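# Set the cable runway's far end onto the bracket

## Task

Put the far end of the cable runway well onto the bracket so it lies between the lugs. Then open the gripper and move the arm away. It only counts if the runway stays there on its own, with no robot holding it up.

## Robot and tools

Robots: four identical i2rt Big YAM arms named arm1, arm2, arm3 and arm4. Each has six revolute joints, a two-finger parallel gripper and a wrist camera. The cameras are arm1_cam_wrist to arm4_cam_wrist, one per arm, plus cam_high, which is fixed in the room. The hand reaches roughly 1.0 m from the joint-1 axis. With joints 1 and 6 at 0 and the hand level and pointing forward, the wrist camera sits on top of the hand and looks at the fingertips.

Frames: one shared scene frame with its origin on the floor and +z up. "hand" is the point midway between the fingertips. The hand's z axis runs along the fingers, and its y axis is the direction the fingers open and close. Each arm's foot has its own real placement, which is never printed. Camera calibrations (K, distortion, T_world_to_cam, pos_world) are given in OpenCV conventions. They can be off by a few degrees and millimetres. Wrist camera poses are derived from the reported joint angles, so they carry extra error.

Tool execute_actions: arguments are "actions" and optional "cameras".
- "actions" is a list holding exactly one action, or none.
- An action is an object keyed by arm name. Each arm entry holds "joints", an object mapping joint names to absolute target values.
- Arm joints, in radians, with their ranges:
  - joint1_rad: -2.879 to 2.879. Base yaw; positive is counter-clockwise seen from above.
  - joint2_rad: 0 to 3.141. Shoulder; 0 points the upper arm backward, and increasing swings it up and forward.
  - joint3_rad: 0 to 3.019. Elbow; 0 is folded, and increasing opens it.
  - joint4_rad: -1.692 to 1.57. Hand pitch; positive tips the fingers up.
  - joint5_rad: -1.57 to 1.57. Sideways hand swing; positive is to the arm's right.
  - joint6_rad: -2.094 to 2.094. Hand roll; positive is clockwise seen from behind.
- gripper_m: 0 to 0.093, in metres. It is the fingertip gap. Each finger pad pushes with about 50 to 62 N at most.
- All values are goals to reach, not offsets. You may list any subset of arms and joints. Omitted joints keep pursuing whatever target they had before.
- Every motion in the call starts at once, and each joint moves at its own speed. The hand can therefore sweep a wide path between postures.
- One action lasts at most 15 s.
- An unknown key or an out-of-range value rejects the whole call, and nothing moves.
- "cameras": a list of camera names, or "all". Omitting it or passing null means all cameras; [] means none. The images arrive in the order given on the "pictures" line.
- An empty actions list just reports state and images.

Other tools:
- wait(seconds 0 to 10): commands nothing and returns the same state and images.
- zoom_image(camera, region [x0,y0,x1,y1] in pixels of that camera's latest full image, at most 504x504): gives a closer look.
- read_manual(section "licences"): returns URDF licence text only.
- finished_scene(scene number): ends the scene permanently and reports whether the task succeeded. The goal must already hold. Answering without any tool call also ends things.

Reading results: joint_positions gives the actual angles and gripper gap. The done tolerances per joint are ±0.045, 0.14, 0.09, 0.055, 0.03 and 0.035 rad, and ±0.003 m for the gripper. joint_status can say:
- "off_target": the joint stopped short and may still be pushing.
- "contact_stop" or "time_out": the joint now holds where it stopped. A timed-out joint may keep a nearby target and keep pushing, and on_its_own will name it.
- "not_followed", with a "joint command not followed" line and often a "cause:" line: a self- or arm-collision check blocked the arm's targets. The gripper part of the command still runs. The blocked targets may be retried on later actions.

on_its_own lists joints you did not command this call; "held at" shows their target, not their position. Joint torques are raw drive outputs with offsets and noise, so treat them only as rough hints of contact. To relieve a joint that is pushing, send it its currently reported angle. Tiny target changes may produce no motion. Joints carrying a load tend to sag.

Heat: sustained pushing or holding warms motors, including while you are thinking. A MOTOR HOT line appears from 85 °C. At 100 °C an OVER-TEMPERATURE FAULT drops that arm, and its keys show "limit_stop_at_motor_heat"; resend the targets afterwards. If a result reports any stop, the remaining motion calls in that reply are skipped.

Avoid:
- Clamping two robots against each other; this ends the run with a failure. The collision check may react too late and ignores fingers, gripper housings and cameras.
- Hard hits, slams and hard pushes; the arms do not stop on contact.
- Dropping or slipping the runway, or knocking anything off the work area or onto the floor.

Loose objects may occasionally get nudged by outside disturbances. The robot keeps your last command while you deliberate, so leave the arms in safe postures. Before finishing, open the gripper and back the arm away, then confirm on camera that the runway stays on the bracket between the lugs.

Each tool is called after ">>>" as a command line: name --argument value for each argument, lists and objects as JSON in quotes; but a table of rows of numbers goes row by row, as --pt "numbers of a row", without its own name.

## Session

>>> execute_actions --actions '[]'

Scene clock: 0.00 s.
Joint torques (N m, as the arm reports them, + toward a larger angle): no reading
Motor temperatures (°C, as the motors report them): arm1=[22 22 27 23 23 21] | arm2=[24 28 31 22 20 21] | arm3=[22 27 31 24 21 23] | arm4=[21 26 28 24 25 24]
arm1.joint_positions: joint1_rad=-0.265 joint2_rad=+0.553 joint3_rad=+1.470 joint4_rad=-1.282 joint5_rad=-0.097 joint6_rad=-0.221 gripper_m=+0.095
arm1.joint_status: not commanded
arm1.hand: x=-0.9226 y=-0.2924 z=+1.3700 quat_wxyz=(-0.485, +0.536, -0.628, -0.288) (m; scene frame)
arm2.joint_positions: joint1_rad=-0.458 joint2_rad=+0.499 joint3_rad=+1.451 joint4_rad=-1.483 joint5_rad=+0.268 joint6_rad=+0.209 gripper_m=+0.094
arm2.joint_status: not commanded
arm2.hand: x=-0.4296 y=+0.4165 z=+1.3194 quat_wxyz=(-0.173, -0.828, -0.257, +0.468) (m; scene frame)
arm3.joint_positions: joint1_rad=-0.063 joint2_rad=+0.453 joint3_rad=+1.443 joint4_rad=-1.308 joint5_rad=-0.145 joint6_rad=-0.123 gripper_m=+0.094
arm3.joint_status: not commanded
arm3.hand: x=+0.5854 y=-0.3893 z=+1.4285 quat_wxyz=(-0.384, +0.650, -0.482, -0.444) (m; scene frame)
arm4.joint_positions: joint1_rad=-0.026 joint2_rad=+0.480 joint3_rad=+1.410 joint4_rad=-1.402 joint5_rad=-0.125 joint6_rad=-0.342 gripper_m=+0.095
arm4.joint_status: not commanded
arm4.hand: x=+1.2431 y=+0.3343 z=+1.4017 quat_wxyz=(-0.347, -0.459, -0.719, +0.390) (m; scene frame)
pictures: arm1_cam_wrist, arm2_cam_wrist, arm3_cam_wrist, arm4_cam_wrist, cam_high
camera_calibration (this result's frames):
arm1_cam_wrist: T_world_to_cam=[[0.952844, -0.262388, 0.152449, 0.591884], [-0.144723, -0.834474, -0.531704, 0.355146], [0.266727, 0.484568, -0.833097, 1.64855], [0, 0, 0, 1]] pos_world=[-0.952288, -0.347171, 1.472]
arm2_cam_wrist: T_world_to_cam=[[-0.579041, 0.814112, -0.043977, -0.53327], [0.755633, 0.515628, -0.403914, 0.646474], [-0.306156, -0.267113, -0.913739, 1.30558], [0, 0, 0, 1]] pos_world=[-0.397573, 0.449538, 1.43062]
arm3_cam_wrist: T_world_to_cam=[[0.963778, 0.253081, 0.0841496, -0.589299], [0.253004, -0.767745, -0.58869, 0.402385], [-0.084381, 0.588657, -0.803967, 1.55059], [0, 0, 0, 1]] pos_world=[0.596989, -0.454693, 1.53309]
arm4_cam_wrist: T_world_to_cam=[[-0.930813, -0.276486, 0.239044, 0.913056], [-0.3562, 0.832784, -0.423784, 0.76286], [-0.0819018, -0.479611, -0.873651, 1.61125], [0, 0, 0, 1]] pos_world=[1.25358, 0.389925, 1.5127]
Images, in order (width x height): arm1_cam_wrist 672x504, arm2_cam_wrist 672x504, arm3_cam_wrist 672x504, arm4_cam_wrist 672x504, cam_high 672x504.

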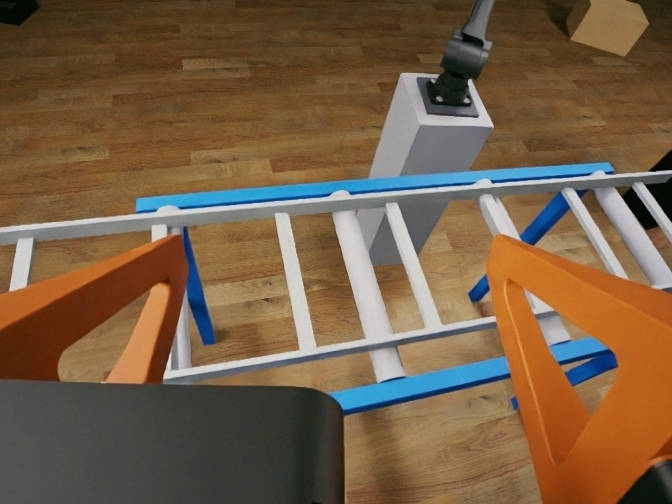

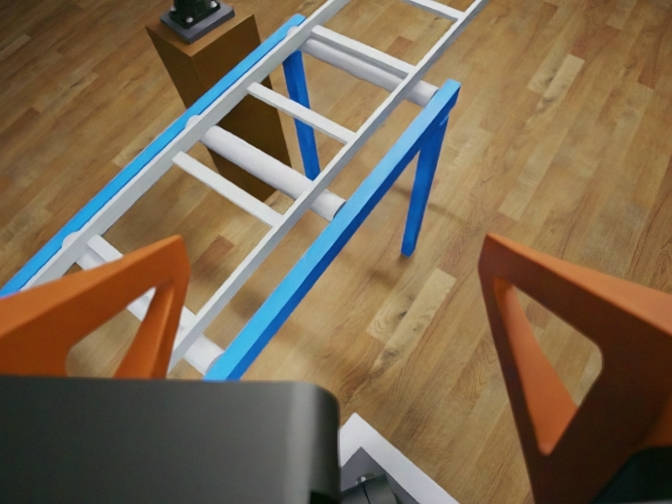

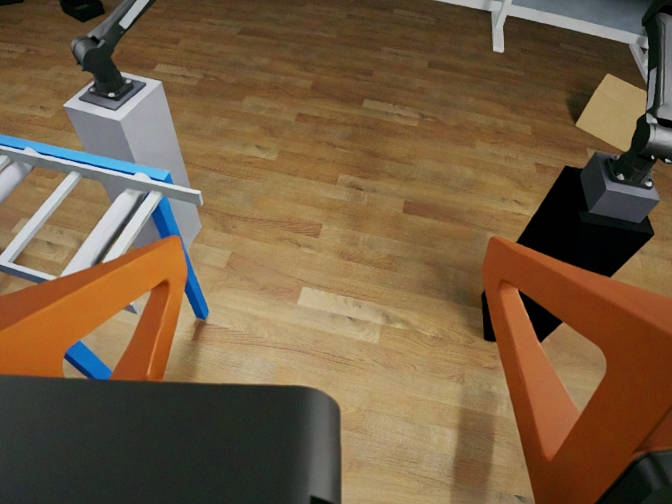

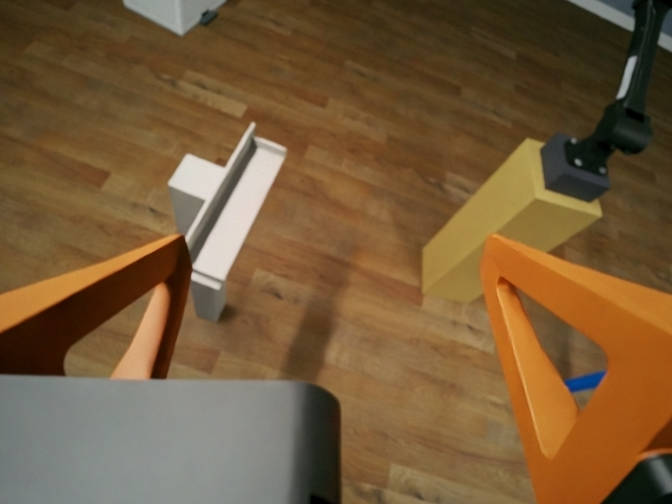

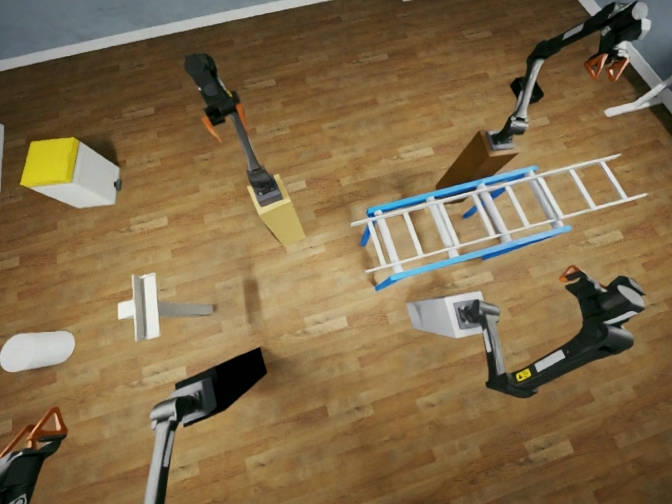

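>>> zoom_image --camera "cam_high" --region '[340, 110, 672, 360]'

>>> zoom_image --camera "cam_high" --region '[80, 250, 280, 400]'

>>> zoom_image --camera "arm4_cam_wrist" --region '[140, 110, 340, 330]'

>>> zoom_image --camera "arm1_cam_wrist" --region '[230, 150, 672, 420]'

Region (340, 110, 672, 360) of cam_high's 672x504 image, scaled by 1.518, with more detail than that image has; it fills the top 380 rows of this view, and the rest is white.

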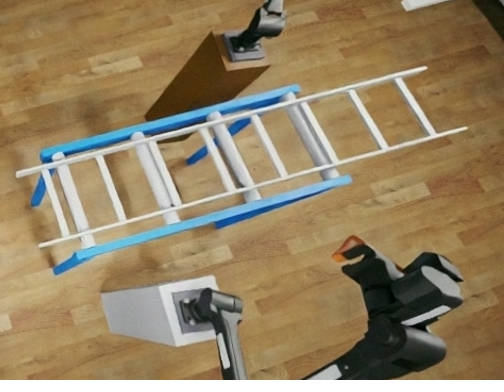

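Region (80, 250, 280, 400) of cam_high's 672x504 image, scaled by 2.520, with more detail than that image has; it fills the top 378 rows of this view, and the rest is white.

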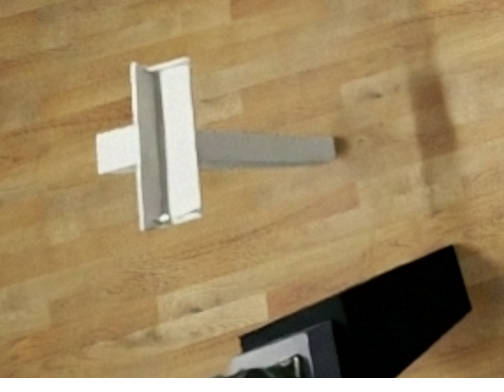

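Region (140, 110, 340, 330) of arm4_cam_wrist's 672x504 image, scaled by 2.291, with more detail than that image has; it fills the left 458 columns of this view, and the rest is white.

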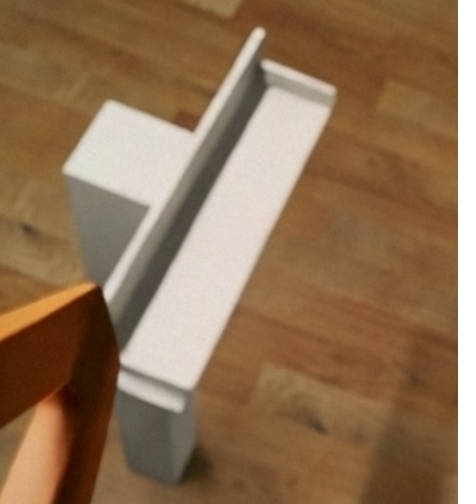

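Region (230, 150, 672, 420) of arm1_cam_wrist's 672x504 image, scaled by 1.140, with more detail than that image has.

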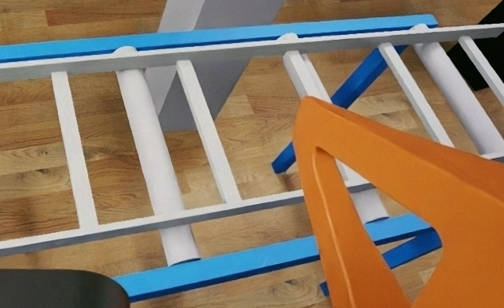

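>>> execute_actions --actions '[{"arm2":{"joints":{"joint1_rad":-0.182,"joint2_rad":1.427,"joint3_rad":1.077,"joint4_rad":-1.19,"joint5_rad":0,"joint6_rad":-1.895,"gripper_m":0.09}},"arm3":{"joints":{"joint1_rad":0.31,"joint2_rad":1.555,"joint3_rad":1.045,"joint4_rad":-1.035,"joint5_rad":0,"joint6_rad":2.025,"gripper_m":0.09}},"arm4":{"joints":{"joint1_rad":0.092,"joint2_rad":1.471,"joint3_rad":0.967,"joint4_rad":-1.05,"joint5_rad":0,"joint6_rad":1.724,"gripper_m":0.09}}}]' --cameras '["arm2_cam_wrist","arm4_cam_wrist","cam_high"]'

Scene clock: 79.60 s.
Joint torques (N m, as the arm reports them, + toward a larger angle): arm1=[ 1.13  4.09  7.51  2.39 -0.14 -0.11] | arm2=[  0.85 -11.47  10.62   0.66  -0.19  -0.16] | arm3=[ 0.55 -9.68  6.95  0.6   0.21  0.13] | arm4=[-0.73 -9.27  8.39  1.28  0.23  0.11]
Motor temperatures (°C, as the motors report them): arm1=[22 22 33 24 23 21] | arm2=[24 27 35 22 20 21] | arm3=[22 26 34 24 21 23] | arm4=[21 26 32 24 25 24]
arm1.joint_positions: joint1_rad=-0.265 joint2_rad=+0.553 joint3_rad=+1.470 joint4_rad=-1.282 joint5_rad=-0.097 joint6_rad=-0.221 gripper_m=+0.095
arm1.joint_status: not commanded
arm1.hand: x=-0.9226 y=-0.2924 z=+1.3700 quat_wxyz=(-0.485, +0.536, -0.628, -0.288) (m; scene frame)
arm2.joint_positions: joint1_rad=-0.186 joint2_rad=+1.427 joint3_rad=+1.059 joint4_rad=-1.202 joint5_rad=+0.002 joint6_rad=-1.883 gripper_m=+0.090
arm2.joint_status: all done
arm2.hand: x=-0.4312 y=+0.1492 z=+0.8866 quat_wxyz=(-0.004, -0.012, -1.000, -0.006) (m; scene frame)
arm3.joint_positions: joint1_rad=+0.310 joint2_rad=+1.558 joint3_rad=+1.037 joint4_rad=-1.046 joint5_rad=-0.003 joint6_rad=+2.013 gripper_m=+0.090
arm3.joint_status: all done
arm3.hand: x=+0.4420 y=-0.1628 z=+0.9021 quat_wxyz=(+0.002, -0.001, -1.000, -0.001) (m; scene frame)
arm4.joint_positions: joint1_rad=+0.085 joint2_rad=+1.469 joint3_rad=+0.952 joint4_rad=-1.064 joint5_rad=-0.004 joint6_rad=+1.714 gripper_m=+0.090
arm4.joint_status: all done
arm4.hand: x=+1.2689 y=+0.1223 z=+0.9194 quat_wxyz=(+0.008, -1.000, +0.007, -0.002) (m; scene frame)
pictures: arm2_cam_wrist, arm4_cam_wrist, cam_high
camera_calibration (this result's frames):
arm2_cam_wrist: T_world_to_cam=[[-0.0271325, -0.999628, -0.00271012, 0.136337], [-0.81389, 0.0205168, 0.580657, -0.86511], [-0.580385, 0.0179604, -0.814144, 0.589252], [0, 0, 0, 1]] pos_world=[-0.358412, 0.143453, 0.982437]
arm4_cam_wrist: T_world_to_cam=[[0.0173417, 0.999765, 0.0130355, -0.157641], [0.804875, -0.0216937, 0.593048, -1.55943], [0.593191, 0.00020747, -0.805062, 0.111968], [0, 0, 0, 1]] pos_world=[1.19147, 0.123751, 1.01702]
Images, in order (width x height): arm2_cam_wrist 672x504, arm4_cam_wrist 672x504, cam_high 672x504.

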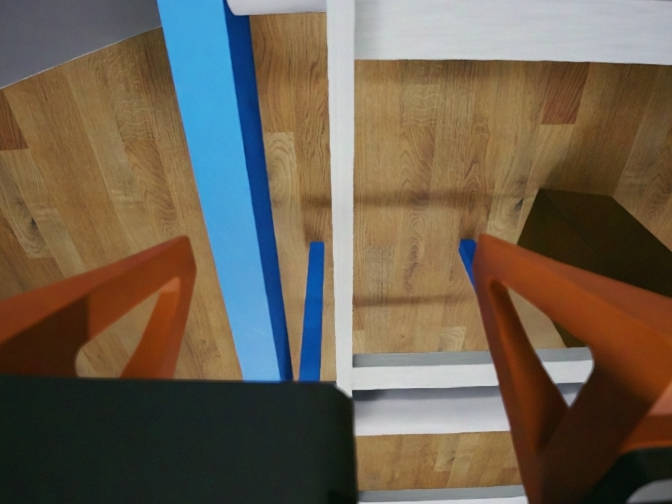

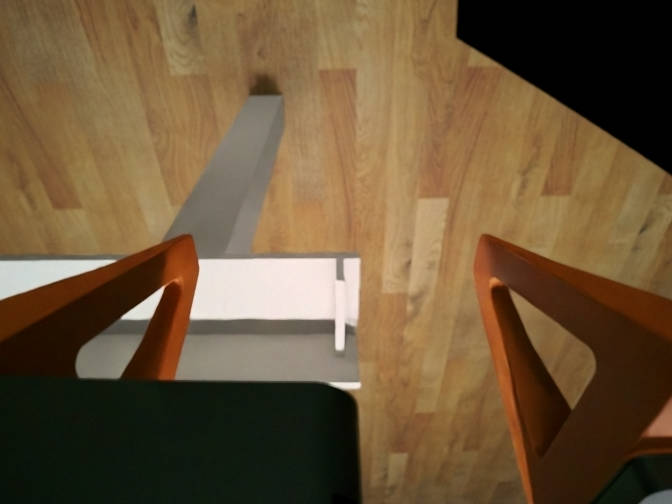

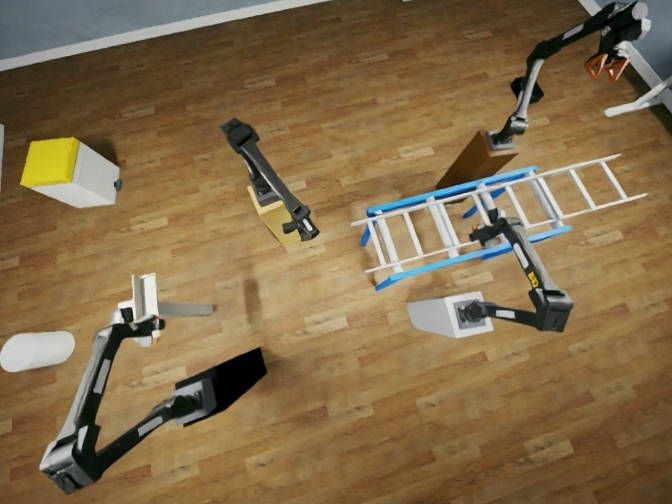

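>>> execute_actions --actions '[]'

Scene clock: 98.93 s.
Joint torques (N m, as the arm reports them, + toward a larger angle): arm1=[ 1.3   4.04  7.53  2.43 -0.15 -0.1 ] | arm2=[  0.86 -11.59  10.56   0.66  -0.19  -0.14] | arm3=[ 0.57 -9.57  6.95  0.6   0.21  0.14] | arm4=[-0.48 -9.34  8.4   1.32  0.24  0.12]
Motor temperatures (°C, as the motors report them): arm1=[22 22 34 24 23 21] | arm2=[24 28 36 22 20 21] | arm3=[22 27 34 24 21 23] | arm4=[21 26 32 24 25 24]
arm1.joint_positions: joint1_rad=-0.265 joint2_rad=+0.553 joint3_rad=+1.470 joint4_rad=-1.282 joint5_rad=-0.097 joint6_rad=-0.221 gripper_m=+0.095
arm1.joint_status: not commanded
arm1.hand: x=-0.9226 y=-0.2924 z=+1.3700 quat_wxyz=(-0.485, +0.536, -0.628, -0.288) (m; scene frame)
arm2.joint_positions: joint1_rad=-0.186 joint2_rad=+1.427 joint3_rad=+1.059 joint4_rad=-1.202 joint5_rad=+0.002 joint6_rad=-1.883 gripper_m=+0.090
arm2.joint_status: all done
arm2.hand: x=-0.4312 y=+0.1492 z=+0.8866 quat_wxyz=(-0.004, -0.011, -1.000, -0.006) (m; scene frame)
arm3.joint_positions: joint1_rad=+0.310 joint2_rad=+1.558 joint3_rad=+1.037 joint4_rad=-1.046 joint5_rad=-0.003 joint6_rad=+2.014 gripper_m=+0.090
arm3.joint_status: all done
arm3.hand: x=+0.4420 y=-0.1628 z=+0.9021 quat_wxyz=(+0.002, -0.001, -1.000, -0.001) (m; scene frame)
arm4.joint_positions: joint1_rad=+0.085 joint2_rad=+1.469 joint3_rad=+0.952 joint4_rad=-1.064 joint5_rad=-0.004 joint6_rad=+1.715 gripper_m=+0.090
arm4.joint_status: all done
arm4.hand: x=+1.2689 y=+0.1223 z=+0.9194 quat_wxyz=(+0.008, -1.000, +0.008, -0.002) (m; scene frame)
pictures: arm1_cam_wrist, arm2_cam_wrist, arm3_cam_wrist, arm4_cam_wrist, cam_high
camera_calibration (this result's frames):
arm1_cam_wrist: T_world_to_cam=[[0.952844, -0.262388, 0.152449, 0.591884], [-0.144723, -0.834474, -0.531704, 0.355146], [0.266727, 0.484568, -0.833097, 1.64855], [0, 0, 0, 1]] pos_world=[-0.952288, -0.347171, 1.472]
arm2_cam_wrist: T_world_to_cam=[[-0.0267512, -0.999638, -0.00270691, 0.1365], [-0.8139, 0.0202083, 0.580653, -0.865065], [-0.580388, 0.0177363, -0.814147, 0.589287], [0, 0, 0, 1]] pos_world=[-0.35841, 0.143481, 0.982438]
arm3_cam_wrist: T_world_to_cam=[[0.0138432, -0.999849, -0.0105269, -0.162875], [-0.810175, -0.0173861, 0.58593, -0.16481], [-0.586024, 0.000417428, -0.810293, 1.1136], [0, 0, 0, 1]] pos_world=[0.521324, -0.166181, 0.997191]
arm4_cam_wrist: T_world_to_cam=[[0.0177231, 0.999758, 0.0130369, -0.158125], [0.80487, -0.0220016, 0.593043, -1.55939], [0.593186, -0.0000175747, -0.805065, 0.112005], [0, 0, 0, 1]] pos_world=[1.19147, 0.12378, 1.01702]
Images, in order (width x height): arm1_cam_wrist 672x504, arm2_cam_wrist 672x504, arm3_cam_wrist 672x504, arm4_cam_wrist 672x504, cam_high 672x504.

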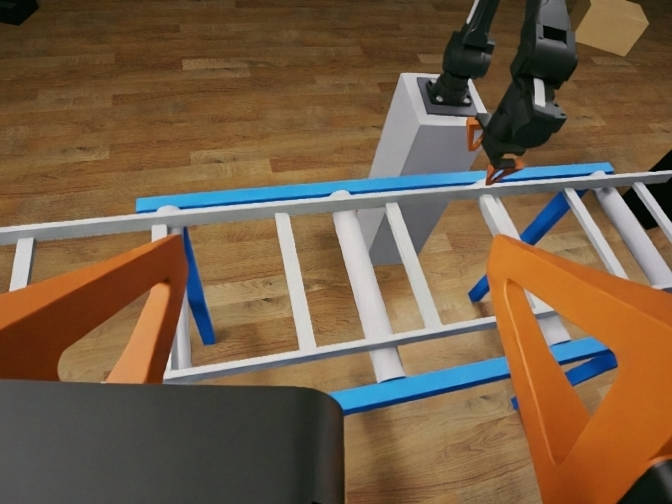

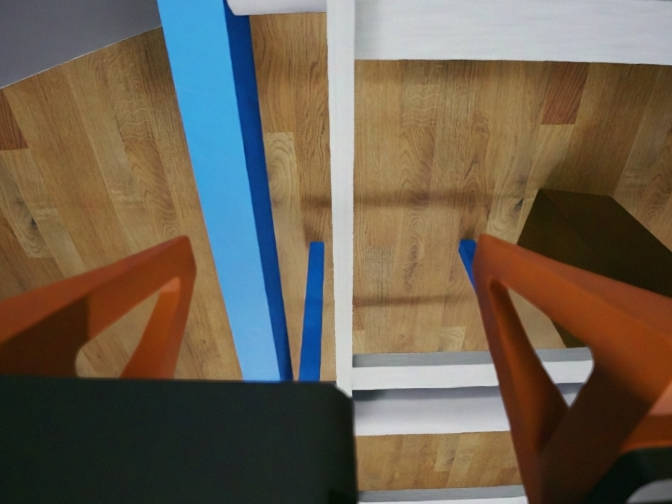

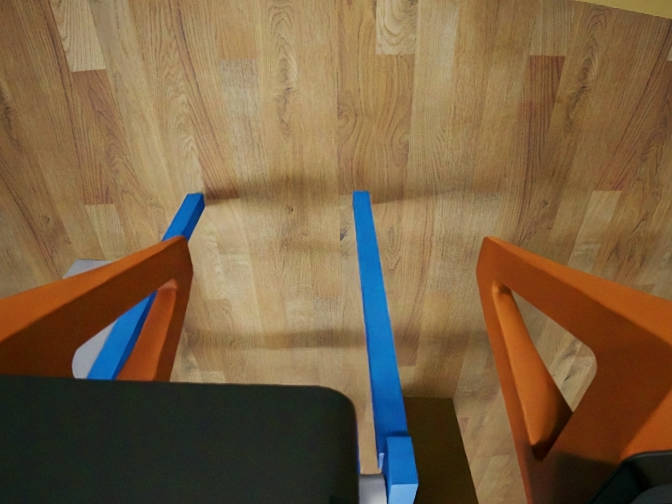

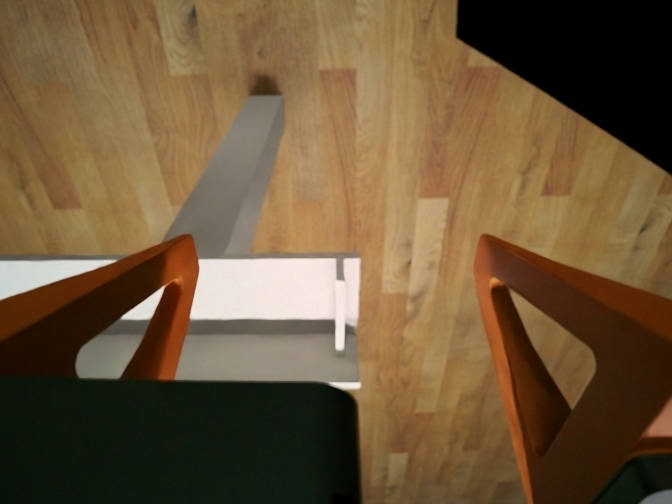

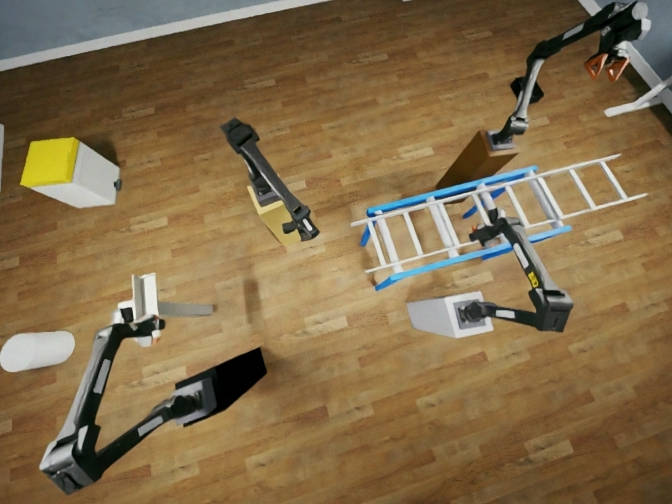

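>>> execute_actions --actions '[{"arm2":{"joints":{"joint1_rad":-0.180,"joint2_rad":1.522,"joint3_rad":0.966,"joint4_rad":-0.99,"joint6_rad":-1.883,"gripper_m":0.045}},"arm4":{"joints":{"joint1_rad":-1.018,"joint2_rad":2.165,"joint3_rad":1.94,"joint4_rad":-1.315,"joint5_rad":0,"joint6_rad":0.608}}}]' --cameras '["arm2_cam_wrist","cam_high"]'

Scene clock: 128.17 s.
Joint torques (N m, as the arm reports them, + toward a larger angle): arm1=[ 1.07  4.09  7.53  2.44 -0.15 -0.09] | arm2=[  1.02 -13.18   9.28   0.71  -0.19  -0.04] | arm3=[ 0.61 -9.44  6.93  0.6   0.21  0.13] | arm4=[ -2.27 -21.03  11.23   0.13   0.03  -0.06]
Motor temperatures (°C, as the motors report them): arm1=[22 22 34 24 23 21] | arm2=[24 28 37 22 20 21] | arm3=[22 27 34 24 21 23] | arm4=[21 27 33 24 25 24]
arm1.joint_positions: joint1_rad=-0.265 joint2_rad=+0.553 joint3_rad=+1.470 joint4_rad=-1.282 joint5_rad=-0.097 joint6_rad=-0.221 gripper_m=+0.095
arm1.joint_status: not commanded
arm1.hand: x=-0.9226 y=-0.2924 z=+1.3700 quat_wxyz=(-0.485, +0.536, -0.628, -0.288) (m; scene frame)
arm2.joint_positions: joint1_rad=-0.186 joint2_rad=+1.533 joint3_rad=+0.952 joint4_rad=-1.004 joint5_rad=+0.002 joint6_rad=-1.883 gripper_m=+0.045
arm2.joint_status: all done
arm2.hand: x=-0.4302 y=+0.1505 z=+0.8108 quat_wxyz=(-0.007, -0.011, -1.000, -0.013) (m; scene frame)
arm3.joint_positions: joint1_rad=+0.310 joint2_rad=+1.558 joint3_rad=+1.037 joint4_rad=-1.046 joint5_rad=-0.003 joint6_rad=+2.014 gripper_m=+0.090
arm3.joint_status: not commanded
arm3.hand: x=+0.4420 y=-0.1628 z=+0.9021 quat_wxyz=(+0.002, -0.001, -1.000, -0.001) (m; scene frame)
arm4.joint_positions: joint1_rad=-1.016 joint2_rad=+2.175 joint3_rad=+1.901 joint4_rad=-1.303 joint5_rad=+0.001 joint6_rad=+0.617 gripper_m=+0.090
arm4.joint_status: all done
arm4.hand: x=+0.6751 y=+0.1286 z=+0.8933 quat_wxyz=(+0.005, -1.000, +0.009, -0.003) (m; scene frame)
pictures: arm2_cam_wrist, cam_high
camera_calibration (this result's frames):
arm2_cam_wrist: T_world_to_cam=[[-0.0265974, -0.999498, -0.0172426, 0.14944], [-0.81681, 0.0117857, 0.576786, -0.817118], [-0.576293, 0.029425, -0.816713, 0.530213], [0, 0, 0, 1]] pos_world=[-0.357897, 0.143394, 0.906911]
Images, in order (width x height): arm2_cam_wrist 672x504, cam_high 672x504.

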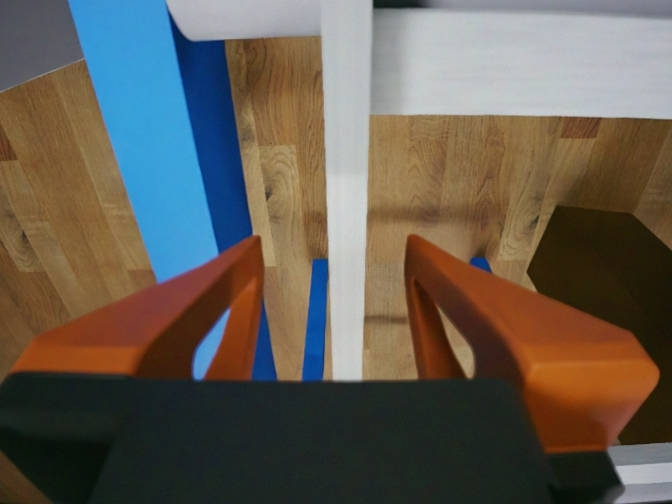

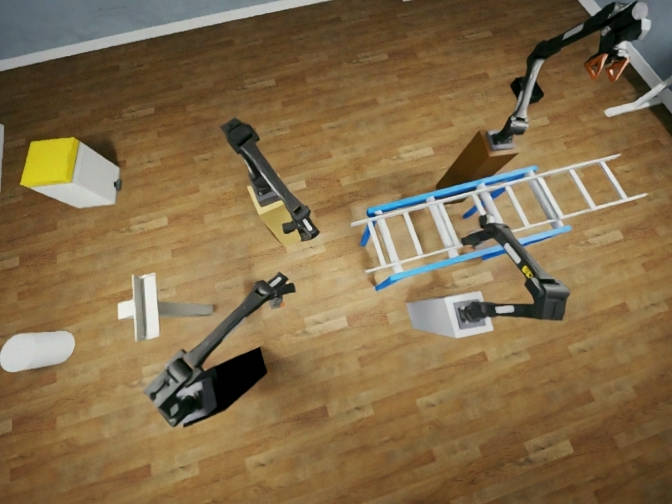

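>>> execute_actions --actions '[{"arm2":{"joints":{"joint4_rad":-0.975,"gripper_m":0.0}}}]' --cameras '["arm2_cam_wrist"]'

Scene clock: 131.53 s.
Joint torques (N m, as the arm reports them, + toward a larger angle): arm1=[ 1.19  4.08  7.49  2.48 -0.14 -0.1 ] | arm2=[  1.03 -13.19   9.31   0.66  -0.15   0.01] | arm3=[ 0.49 -9.51  6.94  0.61  0.21  0.14] | arm4=[ -1.8  -20.7   11.24   0.15   0.03  -0.04]
Motor temperatures (°C, as the motors report them): arm1=[22 22 34 24 23 21] | arm2=[24 28 37 22 20 21] | arm3=[22 27 34 24 21 23] | arm4=[21 28 33 24 25 24]
arm1.joint_positions: joint1_rad=-0.265 joint2_rad=+0.553 joint3_rad=+1.470 joint4_rad=-1.282 joint5_rad=-0.097 joint6_rad=-0.221 gripper_m=+0.095
arm1.joint_status: not commanded
arm1.hand: x=-0.9226 y=-0.2924 z=+1.3700 quat_wxyz=(-0.485, +0.536, -0.628, -0.288) (m; scene frame)
arm2.joint_positions: joint1_rad=-0.186 joint2_rad=+1.533 joint3_rad=+0.952 joint4_rad=-0.987 joint5_rad=+0.001 joint6_rad=-1.890 gripper_m=+0.008
arm2.joint_status: gripper_m off_target (ended at +0.008, target +0.000); the others done
arm2.hand: x=-0.4314 y=+0.1463 z=+0.8109 quat_wxyz=(-0.004, -0.008, -1.000, -0.005) (m; scene frame)
arm3.joint_positions: joint1_rad=+0.310 joint2_rad=+1.558 joint3_rad=+1.037 joint4_rad=-1.046 joint5_rad=-0.003 joint6_rad=+2.014 gripper_m=+0.090
arm3.joint_status: not commanded
arm3.hand: x=+0.4420 y=-0.1628 z=+0.9021 quat_wxyz=(+0.002, -0.001, -1.000, -0.001) (m; scene frame)
arm4.joint_positions: joint1_rad=-1.016 joint2_rad=+2.175 joint3_rad=+1.901 joint4_rad=-1.303 joint5_rad=+0.001 joint6_rad=+0.617 gripper_m=+0.090
arm4.joint_status: not commanded
arm4.hand: x=+0.6751 y=+0.1286 z=+0.8933 quat_wxyz=(+0.005, -1.000, +0.009, -0.003) (m; scene frame)
pictures: arm2_cam_wrist
camera_calibration (this result's frames):
arm2_cam_wrist: T_world_to_cam=[[-0.0203009, -0.999794, 0.000241371, 0.133826], [-0.814175, 0.016672, 0.58038, -0.820607], [-0.580264, 0.0115857, -0.814346, 0.528638], [0, 0, 0, 1]] pos_world=[-0.358652, 0.141355, 0.906725]
Images, in order (width x height): arm2_cam_wrist 672x504.

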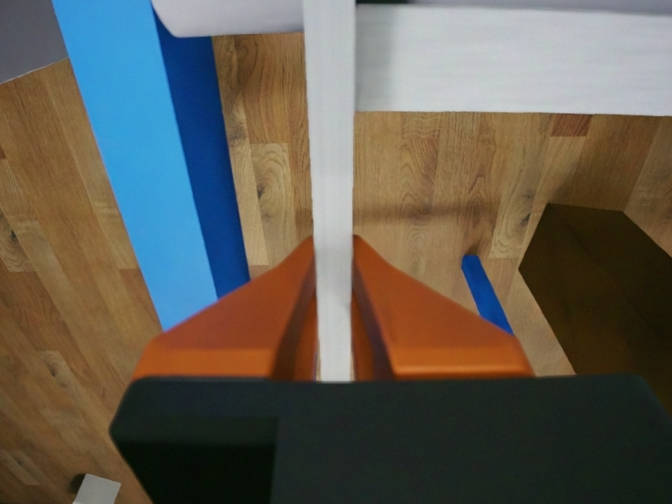

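>>> execute_actions --actions '[{"arm2":{"joints":{"joint1_rad":0.468,"joint2_rad":1.532,"joint3_rad":0.972,"joint4_rad":-0.975,"joint6_rad":-1.24}}}]' --cameras '["arm2_cam_wrist","cam_high"]'

Scene clock: 147.87 s.
Joint torques (N m, as the arm reports them, + toward a larger angle): arm1=[ 1.1   4.2   7.54  2.4  -0.15 -0.09] | arm2=[  1.57 -13.21   9.71   0.24  -0.2    0.07] | arm3=[ 0.51 -9.51  6.95  0.58  0.21  0.14] | arm4=[ -2.05 -20.88  11.26   0.09   0.04  -0.03]
Motor temperatures (°C, as the motors report them): arm1=[22 22 34 24 23 21] | arm2=[24 28 36 22 21 21] | arm3=[22 27 34 24 21 23] | arm4=[21 30 35 24 25 24]
arm1.joint_positions: joint1_rad=-0.265 joint2_rad=+0.553 joint3_rad=+1.470 joint4_rad=-1.282 joint5_rad=-0.097 joint6_rad=-0.221 gripper_m=+0.095
arm1.joint_status: not commanded
arm1.hand: x=-0.9226 y=-0.2924 z=+1.3700 quat_wxyz=(-0.485, +0.536, -0.628, -0.288) (m; scene frame)
arm2.joint_positions: joint1_rad=+0.456 joint2_rad=+1.542 joint3_rad=+0.954 joint4_rad=-0.974 joint5_rad=+0.002 joint6_rad=-1.253 gripper_m=+0.008
arm2.joint_status: all done
arm2.hand: x=-0.1809 y=+0.1388 z=+0.8111 quat_wxyz=(-0.006, -0.005, -1.000, -0.001) (m; scene frame)
arm3.joint_positions: joint1_rad=+0.310 joint2_rad=+1.558 joint3_rad=+1.037 joint4_rad=-1.046 joint5_rad=-0.003 joint6_rad=+2.014 gripper_m=+0.090
arm3.joint_status: not commanded
arm3.hand: x=+0.4420 y=-0.1628 z=+0.9021 quat_wxyz=(+0.002, -0.001, -1.000, -0.001) (m; scene frame)
arm4.joint_positions: joint1_rad=-1.016 joint2_rad=+2.175 joint3_rad=+1.901 joint4_rad=-1.303 joint5_rad=+0.001 joint6_rad=+0.617 gripper_m=+0.090
arm4.joint_status: not commanded
arm4.hand: x=+0.6751 y=+0.1286 z=+0.8933 quat_wxyz=(+0.005, -1.000, +0.009, -0.003) (m; scene frame)
pictures: arm2_cam_wrist, cam_high
camera_calibration (this result's frames):
arm2_cam_wrist: T_world_to_cam=[[-0.0147001, -0.999866, 0.00726038, 0.126746], [-0.815925, 0.0161924, 0.577931, -0.614888], [-0.577971, 0.00257173, -0.816053, 0.677274], [0, 0, 0, 1]] pos_world=[-0.108395, 0.134944, 0.907134]
Images, in order (width x height): arm2_cam_wrist 672x504, cam_high 672x504.

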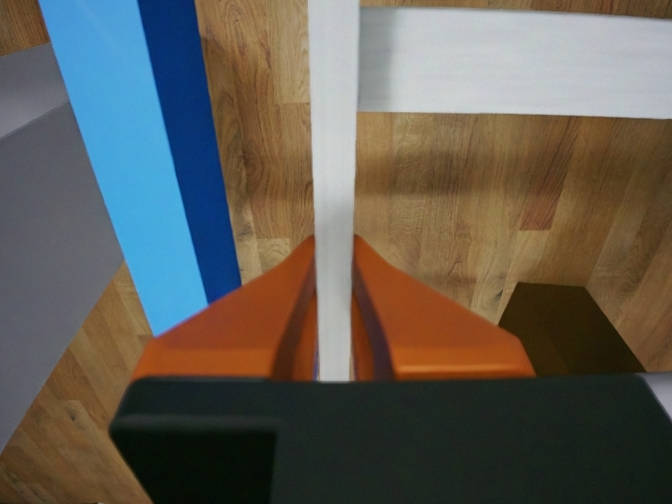

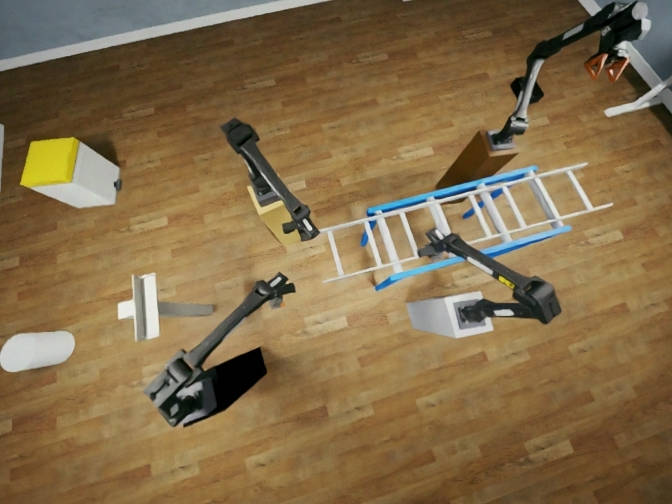

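>>> execute_actions --actions '[{"arm2":{"joints":{"joint1_rad":0.874,"joint2_rad":1.79,"joint3_rad":1.315,"joint4_rad":-1.07,"joint6_rad":-0.835}}}]' --cameras '["arm2_cam_wrist","arm3_cam_wrist"]'

Scene clock: 155.87 s.
Joint torques (N m, as the arm reports them, + toward a larger angle): arm1=[ 1.22  4.19  7.52  2.43 -0.14 -0.1 ] | arm2=[  0.58 -17.58  11.02   0.79   0.13   0.08] | arm3=[ 0.59 -9.49  6.95  0.59  0.21  0.13] | arm4=[ -1.77 -20.98  11.16   0.03   0.04  -0.06]
Motor temperatures (°C, as the motors report them): arm1=[22 22 34 24 23 21] | arm2=[24 28 36 22 21 21] | arm3=[22 27 34 24 21 23] | arm4=[21 30 35 24 25 24]
arm1.joint_positions: joint1_rad=-0.265 joint2_rad=+0.553 joint3_rad=+1.470 joint4_rad=-1.282 joint5_rad=-0.097 joint6_rad=-0.221 gripper_m=+0.095
arm1.joint_status: not commanded
arm1.hand: x=-0.9226 y=-0.2924 z=+1.3700 quat_wxyz=(-0.485, +0.536, -0.628, -0.288) (m; scene frame)
arm2.joint_positions: joint1_rad=+0.876 joint2_rad=+1.798 joint3_rad=+1.287 joint4_rad=-1.084 joint5_rad=-0.006 joint6_rad=-0.849 gripper_m=+0.008
arm2.joint_status: all done
arm2.hand: x=+0.0322 y=+0.1459 z=+0.8113 quat_wxyz=(+0.000, +0.003, -1.000, -0.017) (m; scene frame)
arm3.joint_positions: joint1_rad=+0.310 joint2_rad=+1.558 joint3_rad=+1.037 joint4_rad=-1.046 joint5_rad=-0.003 joint6_rad=+2.014 gripper_m=+0.090
arm3.joint_status: not commanded
arm3.hand: x=+0.4420 y=-0.1628 z=+0.9021 quat_wxyz=(+0.002, -0.001, -1.000, -0.001) (m; scene frame)
arm4.joint_positions: joint1_rad=-1.016 joint2_rad=+2.175 joint3_rad=+1.901 joint4_rad=-1.303 joint5_rad=+0.001 joint6_rad=+0.617 gripper_m=+0.090
arm4.joint_status: not commanded
arm4.hand: x=+0.6751 y=+0.1286 z=+0.8933 quat_wxyz=(+0.005, -1.000, +0.009, -0.003) (m; scene frame)
pictures: arm2_cam_wrist, arm3_cam_wrist
camera_calibration (this result's frames):
arm2_cam_wrist: T_world_to_cam=[[0.00122026, -0.999677, -0.0253956, 0.162914], [-0.808756, -0.0159228, 0.587929, -0.44492], [-0.588143, 0.0198214, -0.808514, 0.792287], [0, 0, 0, 1]] pos_world=[0.105948, 0.140072, 0.906293]
arm3_cam_wrist: T_world_to_cam=[[0.0138432, -0.999849, -0.0105269, -0.162875], [-0.810175, -0.0173861, 0.58593, -0.16481], [-0.586024, 0.000417428, -0.810293, 1.1136], [0, 0, 0, 1]] pos_world=[0.521324, -0.166181, 0.997191]
Images, in order (width x height): arm2_cam_wrist 672x504, arm3_cam_wrist 672x504.

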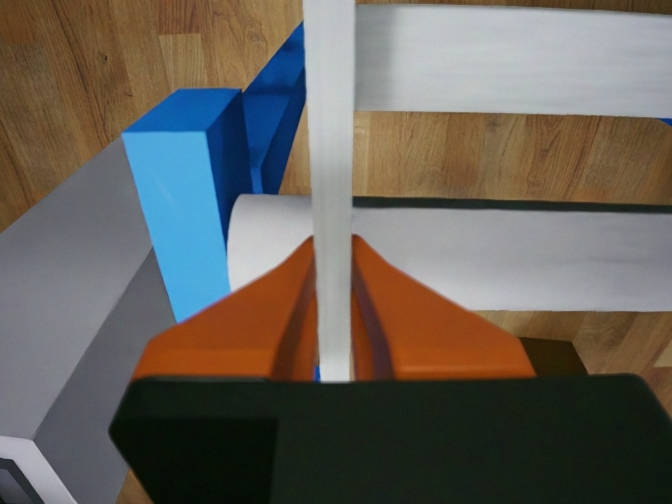

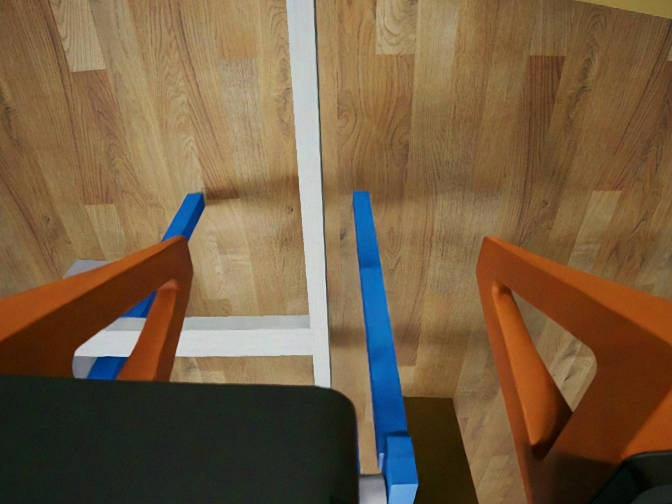

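>>> execute_actions --actions '[{"arm2":{"joints":{"joint1_rad":1.078,"joint2_rad":2.153,"joint3_rad":1.90,"joint4_rad":-1.27,"joint6_rad":-0.62}}}]' --cameras '["arm3_cam_wrist","arm4_cam_wrist","cam_high"]'

Scene clock: 166.23 s.
Joint torques (N m, as the arm reports them, + toward a larger angle): arm1=[ 1.1   4.19  7.56  2.44 -0.14 -0.08] | arm2=[ -1.53 -24.66  11.04   0.64   0.47  -0.02] | arm3=[ 0.5  -9.5   6.96  0.58  0.21  0.13] | arm4=[ -1.51 -20.81  11.22   0.14   0.04  -0.04]
Motor temperatures (°C, as the motors report them): arm1=[22 22 35 24 23 21] | arm2=[24 29 37 22 21 21] | arm3=[22 27 34 24 21 23] | arm4=[21 31 36 24 25 24]
arm1.joint_positions: joint1_rad=-0.265 joint2_rad=+0.553 joint3_rad=+1.470 joint4_rad=-1.282 joint5_rad=-0.097 joint6_rad=-0.221 gripper_m=+0.095
arm1.joint_status: not commanded
arm1.hand: x=-0.9226 y=-0.2924 z=+1.3700 quat_wxyz=(-0.485, +0.536, -0.628, -0.288) (m; scene frame)
arm2.joint_positions: joint1_rad=+1.108 joint2_rad=+2.171 joint3_rad=+1.881 joint4_rad=-1.278 joint5_rad=-0.015 joint6_rad=-0.623 gripper_m=+0.008
arm2.joint_status: all done
arm2.hand: x=+0.2394 y=+0.1427 z=+0.8120 quat_wxyz=(-0.011, +0.005, -1.000, -0.011) (m; scene frame)
arm3.joint_positions: joint1_rad=+0.310 joint2_rad=+1.558 joint3_rad=+1.037 joint4_rad=-1.046 joint5_rad=-0.003 joint6_rad=+2.014 gripper_m=+0.090
arm3.joint_status: not commanded
arm3.hand: x=+0.4420 y=-0.1628 z=+0.9021 quat_wxyz=(+0.002, -0.001, -1.000, -0.001) (m; scene frame)
arm4.joint_positions: joint1_rad=-1.016 joint2_rad=+2.175 joint3_rad=+1.901 joint4_rad=-1.303 joint5_rad=+0.001 joint6_rad=+0.617 gripper_m=+0.090
arm4.joint_status: not commanded
arm4.hand: x=+0.6751 y=+0.1286 z=+0.8933 quat_wxyz=(+0.005, -1.000, +0.009, -0.003) (m; scene frame)
pictures: arm3_cam_wrist, arm4_cam_wrist, cam_high
camera_calibration (this result's frames):
arm3_cam_wrist: T_world_to_cam=[[0.0138432, -0.999849, -0.0105269, -0.162875], [-0.810175, -0.0173861, 0.58593, -0.16481], [-0.586024, 0.000417428, -0.810293, 1.1136], [0, 0, 0, 1]] pos_world=[0.521324, -0.166181, 0.997191]
arm4_cam_wrist: T_world_to_cam=[[0.0207717, 0.999762, 0.00663001, -0.149931], [0.803595, -0.0206406, 0.594819, -1.0668], [0.594814, -0.00702754, -0.803832, 0.441931], [0, 0, 0, 1]] pos_world=[0.597523, 0.130982, 0.990785]
Images, in order (width x height): arm3_cam_wrist 672x504, arm4_cam_wrist 672x504, cam_high 672x504.

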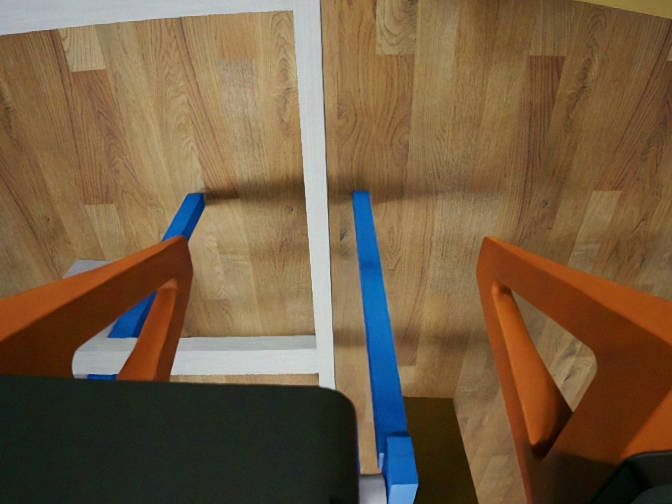

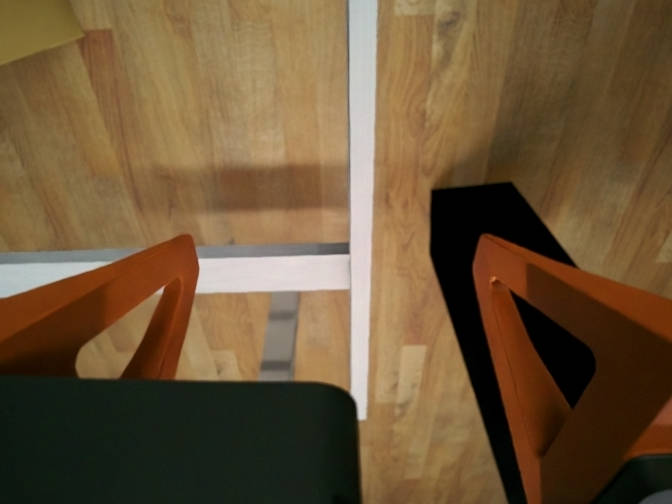

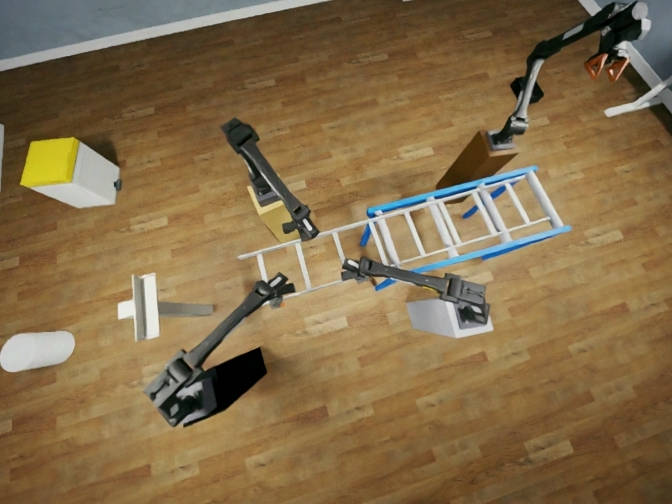

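>>> zoom_image --camera "arm3_cam_wrist" --region '[240, 100, 420, 260]'

>>> zoom_image --camera "arm4_cam_wrist" --region '[270, 100, 450, 260]'

Region (240, 100, 420, 260) of arm3_cam_wrist's 672x504 image, scaled by 2.800, with more detail than that image has.

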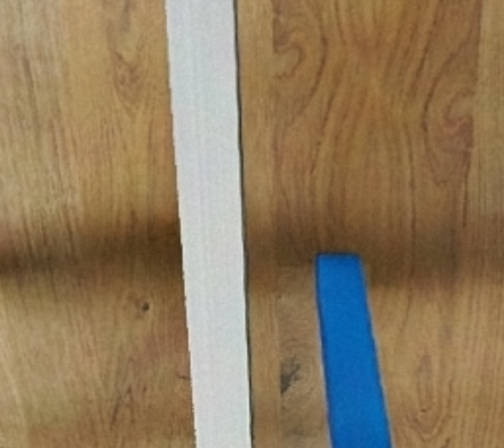

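Region (270, 100, 450, 260) of arm4_cam_wrist's 672x504 image, scaled by 2.800, with more detail than that image has.

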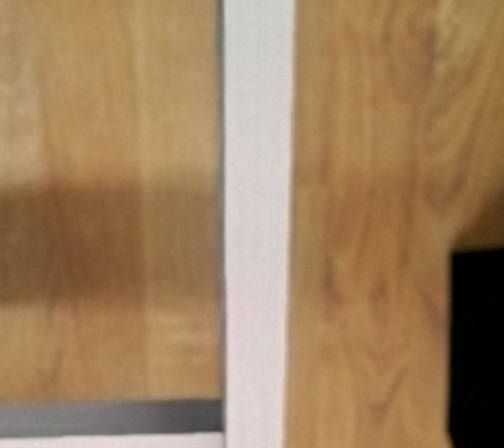

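>>> execute_actions --actions '[{"arm3":{"joints":{"joint1_rad":0.290,"joint2_rad":1.733,"joint3_rad":0.966,"joint4_rad":-0.772,"joint6_rad":1.99,"gripper_m":0.08}},"arm4":{"joints":{"joint1_rad":-1.032,"joint2_rad":2.218,"joint3_rad":1.778,"joint4_rad":-1.092,"joint6_rad":0.578,"gripper_m":0.08}}}]' --cameras '["arm3_cam_wrist","arm4_cam_wrist"]'

Scene clock: 202.53 s.
Joint torques (N m, as the arm reports them, + toward a larger angle): arm1=[ 1.26  4.08  7.54  2.47 -0.16 -0.1 ] | arm2=[ -1.49 -24.66  11.03   0.63   0.46  -0.02] | arm3=[  0.07 -11.63   5.51   0.64   0.21  -0.09] | arm4=[ -2.63 -20.63   8.16   1.42   0.06  -0.04]
Motor temperatures (°C, as the motors report them): arm1=[22 22 35 24 23 21] | arm2=[24 33 38 22 21 21] | arm3=[22 27 34 24 21 23] | arm4=[21 32 36 24 25 24]
arm1.joint_positions: joint1_rad=-0.265 joint2_rad=+0.553 joint3_rad=+1.470 joint4_rad=-1.282 joint5_rad=-0.097 joint6_rad=-0.221 gripper_m=+0.095
arm1.joint_status: not commanded
arm1.hand: x=-0.9226 y=-0.2924 z=+1.3700 quat_wxyz=(-0.485, +0.536, -0.628, -0.288) (m; scene frame)
arm2.joint_positions: joint1_rad=+1.108 joint2_rad=+2.171 joint3_rad=+1.881 joint4_rad=-1.278 joint5_rad=-0.015 joint6_rad=-0.623 gripper_m=+0.008
arm2.joint_status: not commanded
arm2.hand: x=+0.2394 y=+0.1427 z=+0.8120 quat_wxyz=(-0.011, +0.005, -1.000, -0.011) (m; scene frame)
arm3.joint_positions: joint1_rad=+0.295 joint2_rad=+1.752 joint3_rad=+0.961 joint4_rad=-0.784 joint5_rad=-0.003 joint6_rad=+2.001 gripper_m=+0.080
arm3.joint_status: all done
arm3.hand: x=+0.4447 y=-0.1533 z=+0.8016 quat_wxyz=(+0.001, -0.002, -1.000, +0.002) (m; scene frame)
arm4.joint_positions: joint1_rad=-1.022 joint2_rad=+2.226 joint3_rad=+1.770 joint4_rad=-1.106 joint5_rad=+0.001 joint6_rad=+0.587 gripper_m=+0.080
arm4.joint_status: all done
arm4.hand: x=+0.6791 y=+0.1371 z=+0.8142 quat_wxyz=(+0.000, -1.000, -0.003, +0.003) (m; scene frame)
pictures: arm3_cam_wrist, arm4_cam_wrist
camera_calibration (this result's frames):
arm3_cam_wrist: T_world_to_cam=[[0.0111952, -0.99993, -0.00394278, -0.158581], [-0.811981, -0.011392, 0.583572, -0.100033], [-0.583576, -0.00333175, -0.812052, 1.03355], [0, 0, 0, 1]] pos_world=[0.523706, -0.156266, 0.897047]
arm4_cam_wrist: T_world_to_cam=[[-0.00251404, 0.999996, -0.00159824, -0.135435], [0.810813, 0.00297388, 0.585298, -1.02312], [0.5853, 0.000175582, -0.810817, 0.387182], [0, 0, 0, 1]] pos_world=[0.602604, 0.138409, 0.912549]
Images, in order (width x height): arm3_cam_wrist 672x504, arm4_cam_wrist 672x504.

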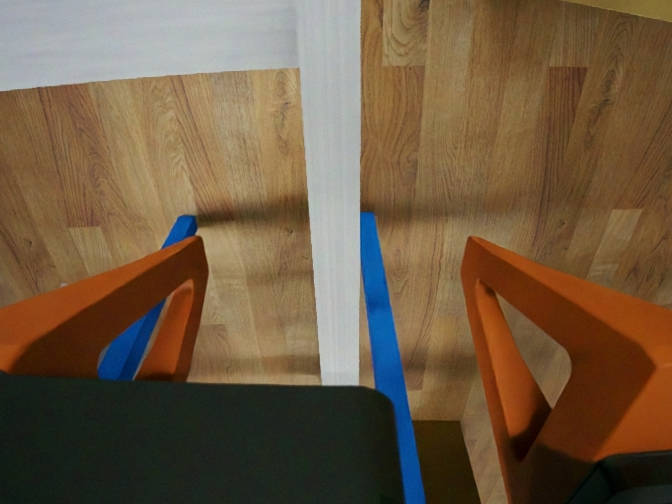

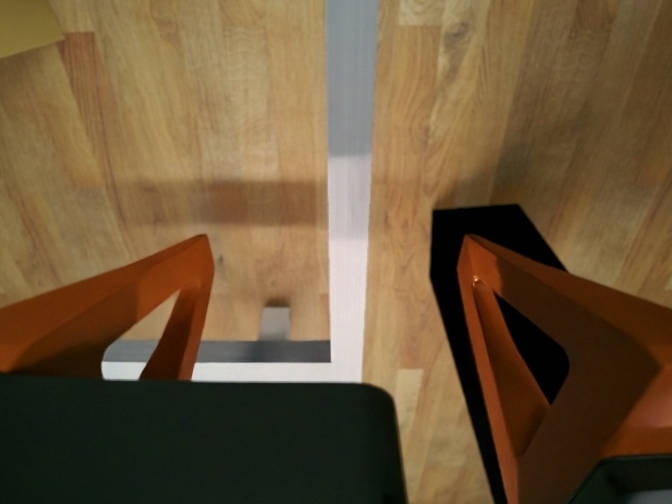

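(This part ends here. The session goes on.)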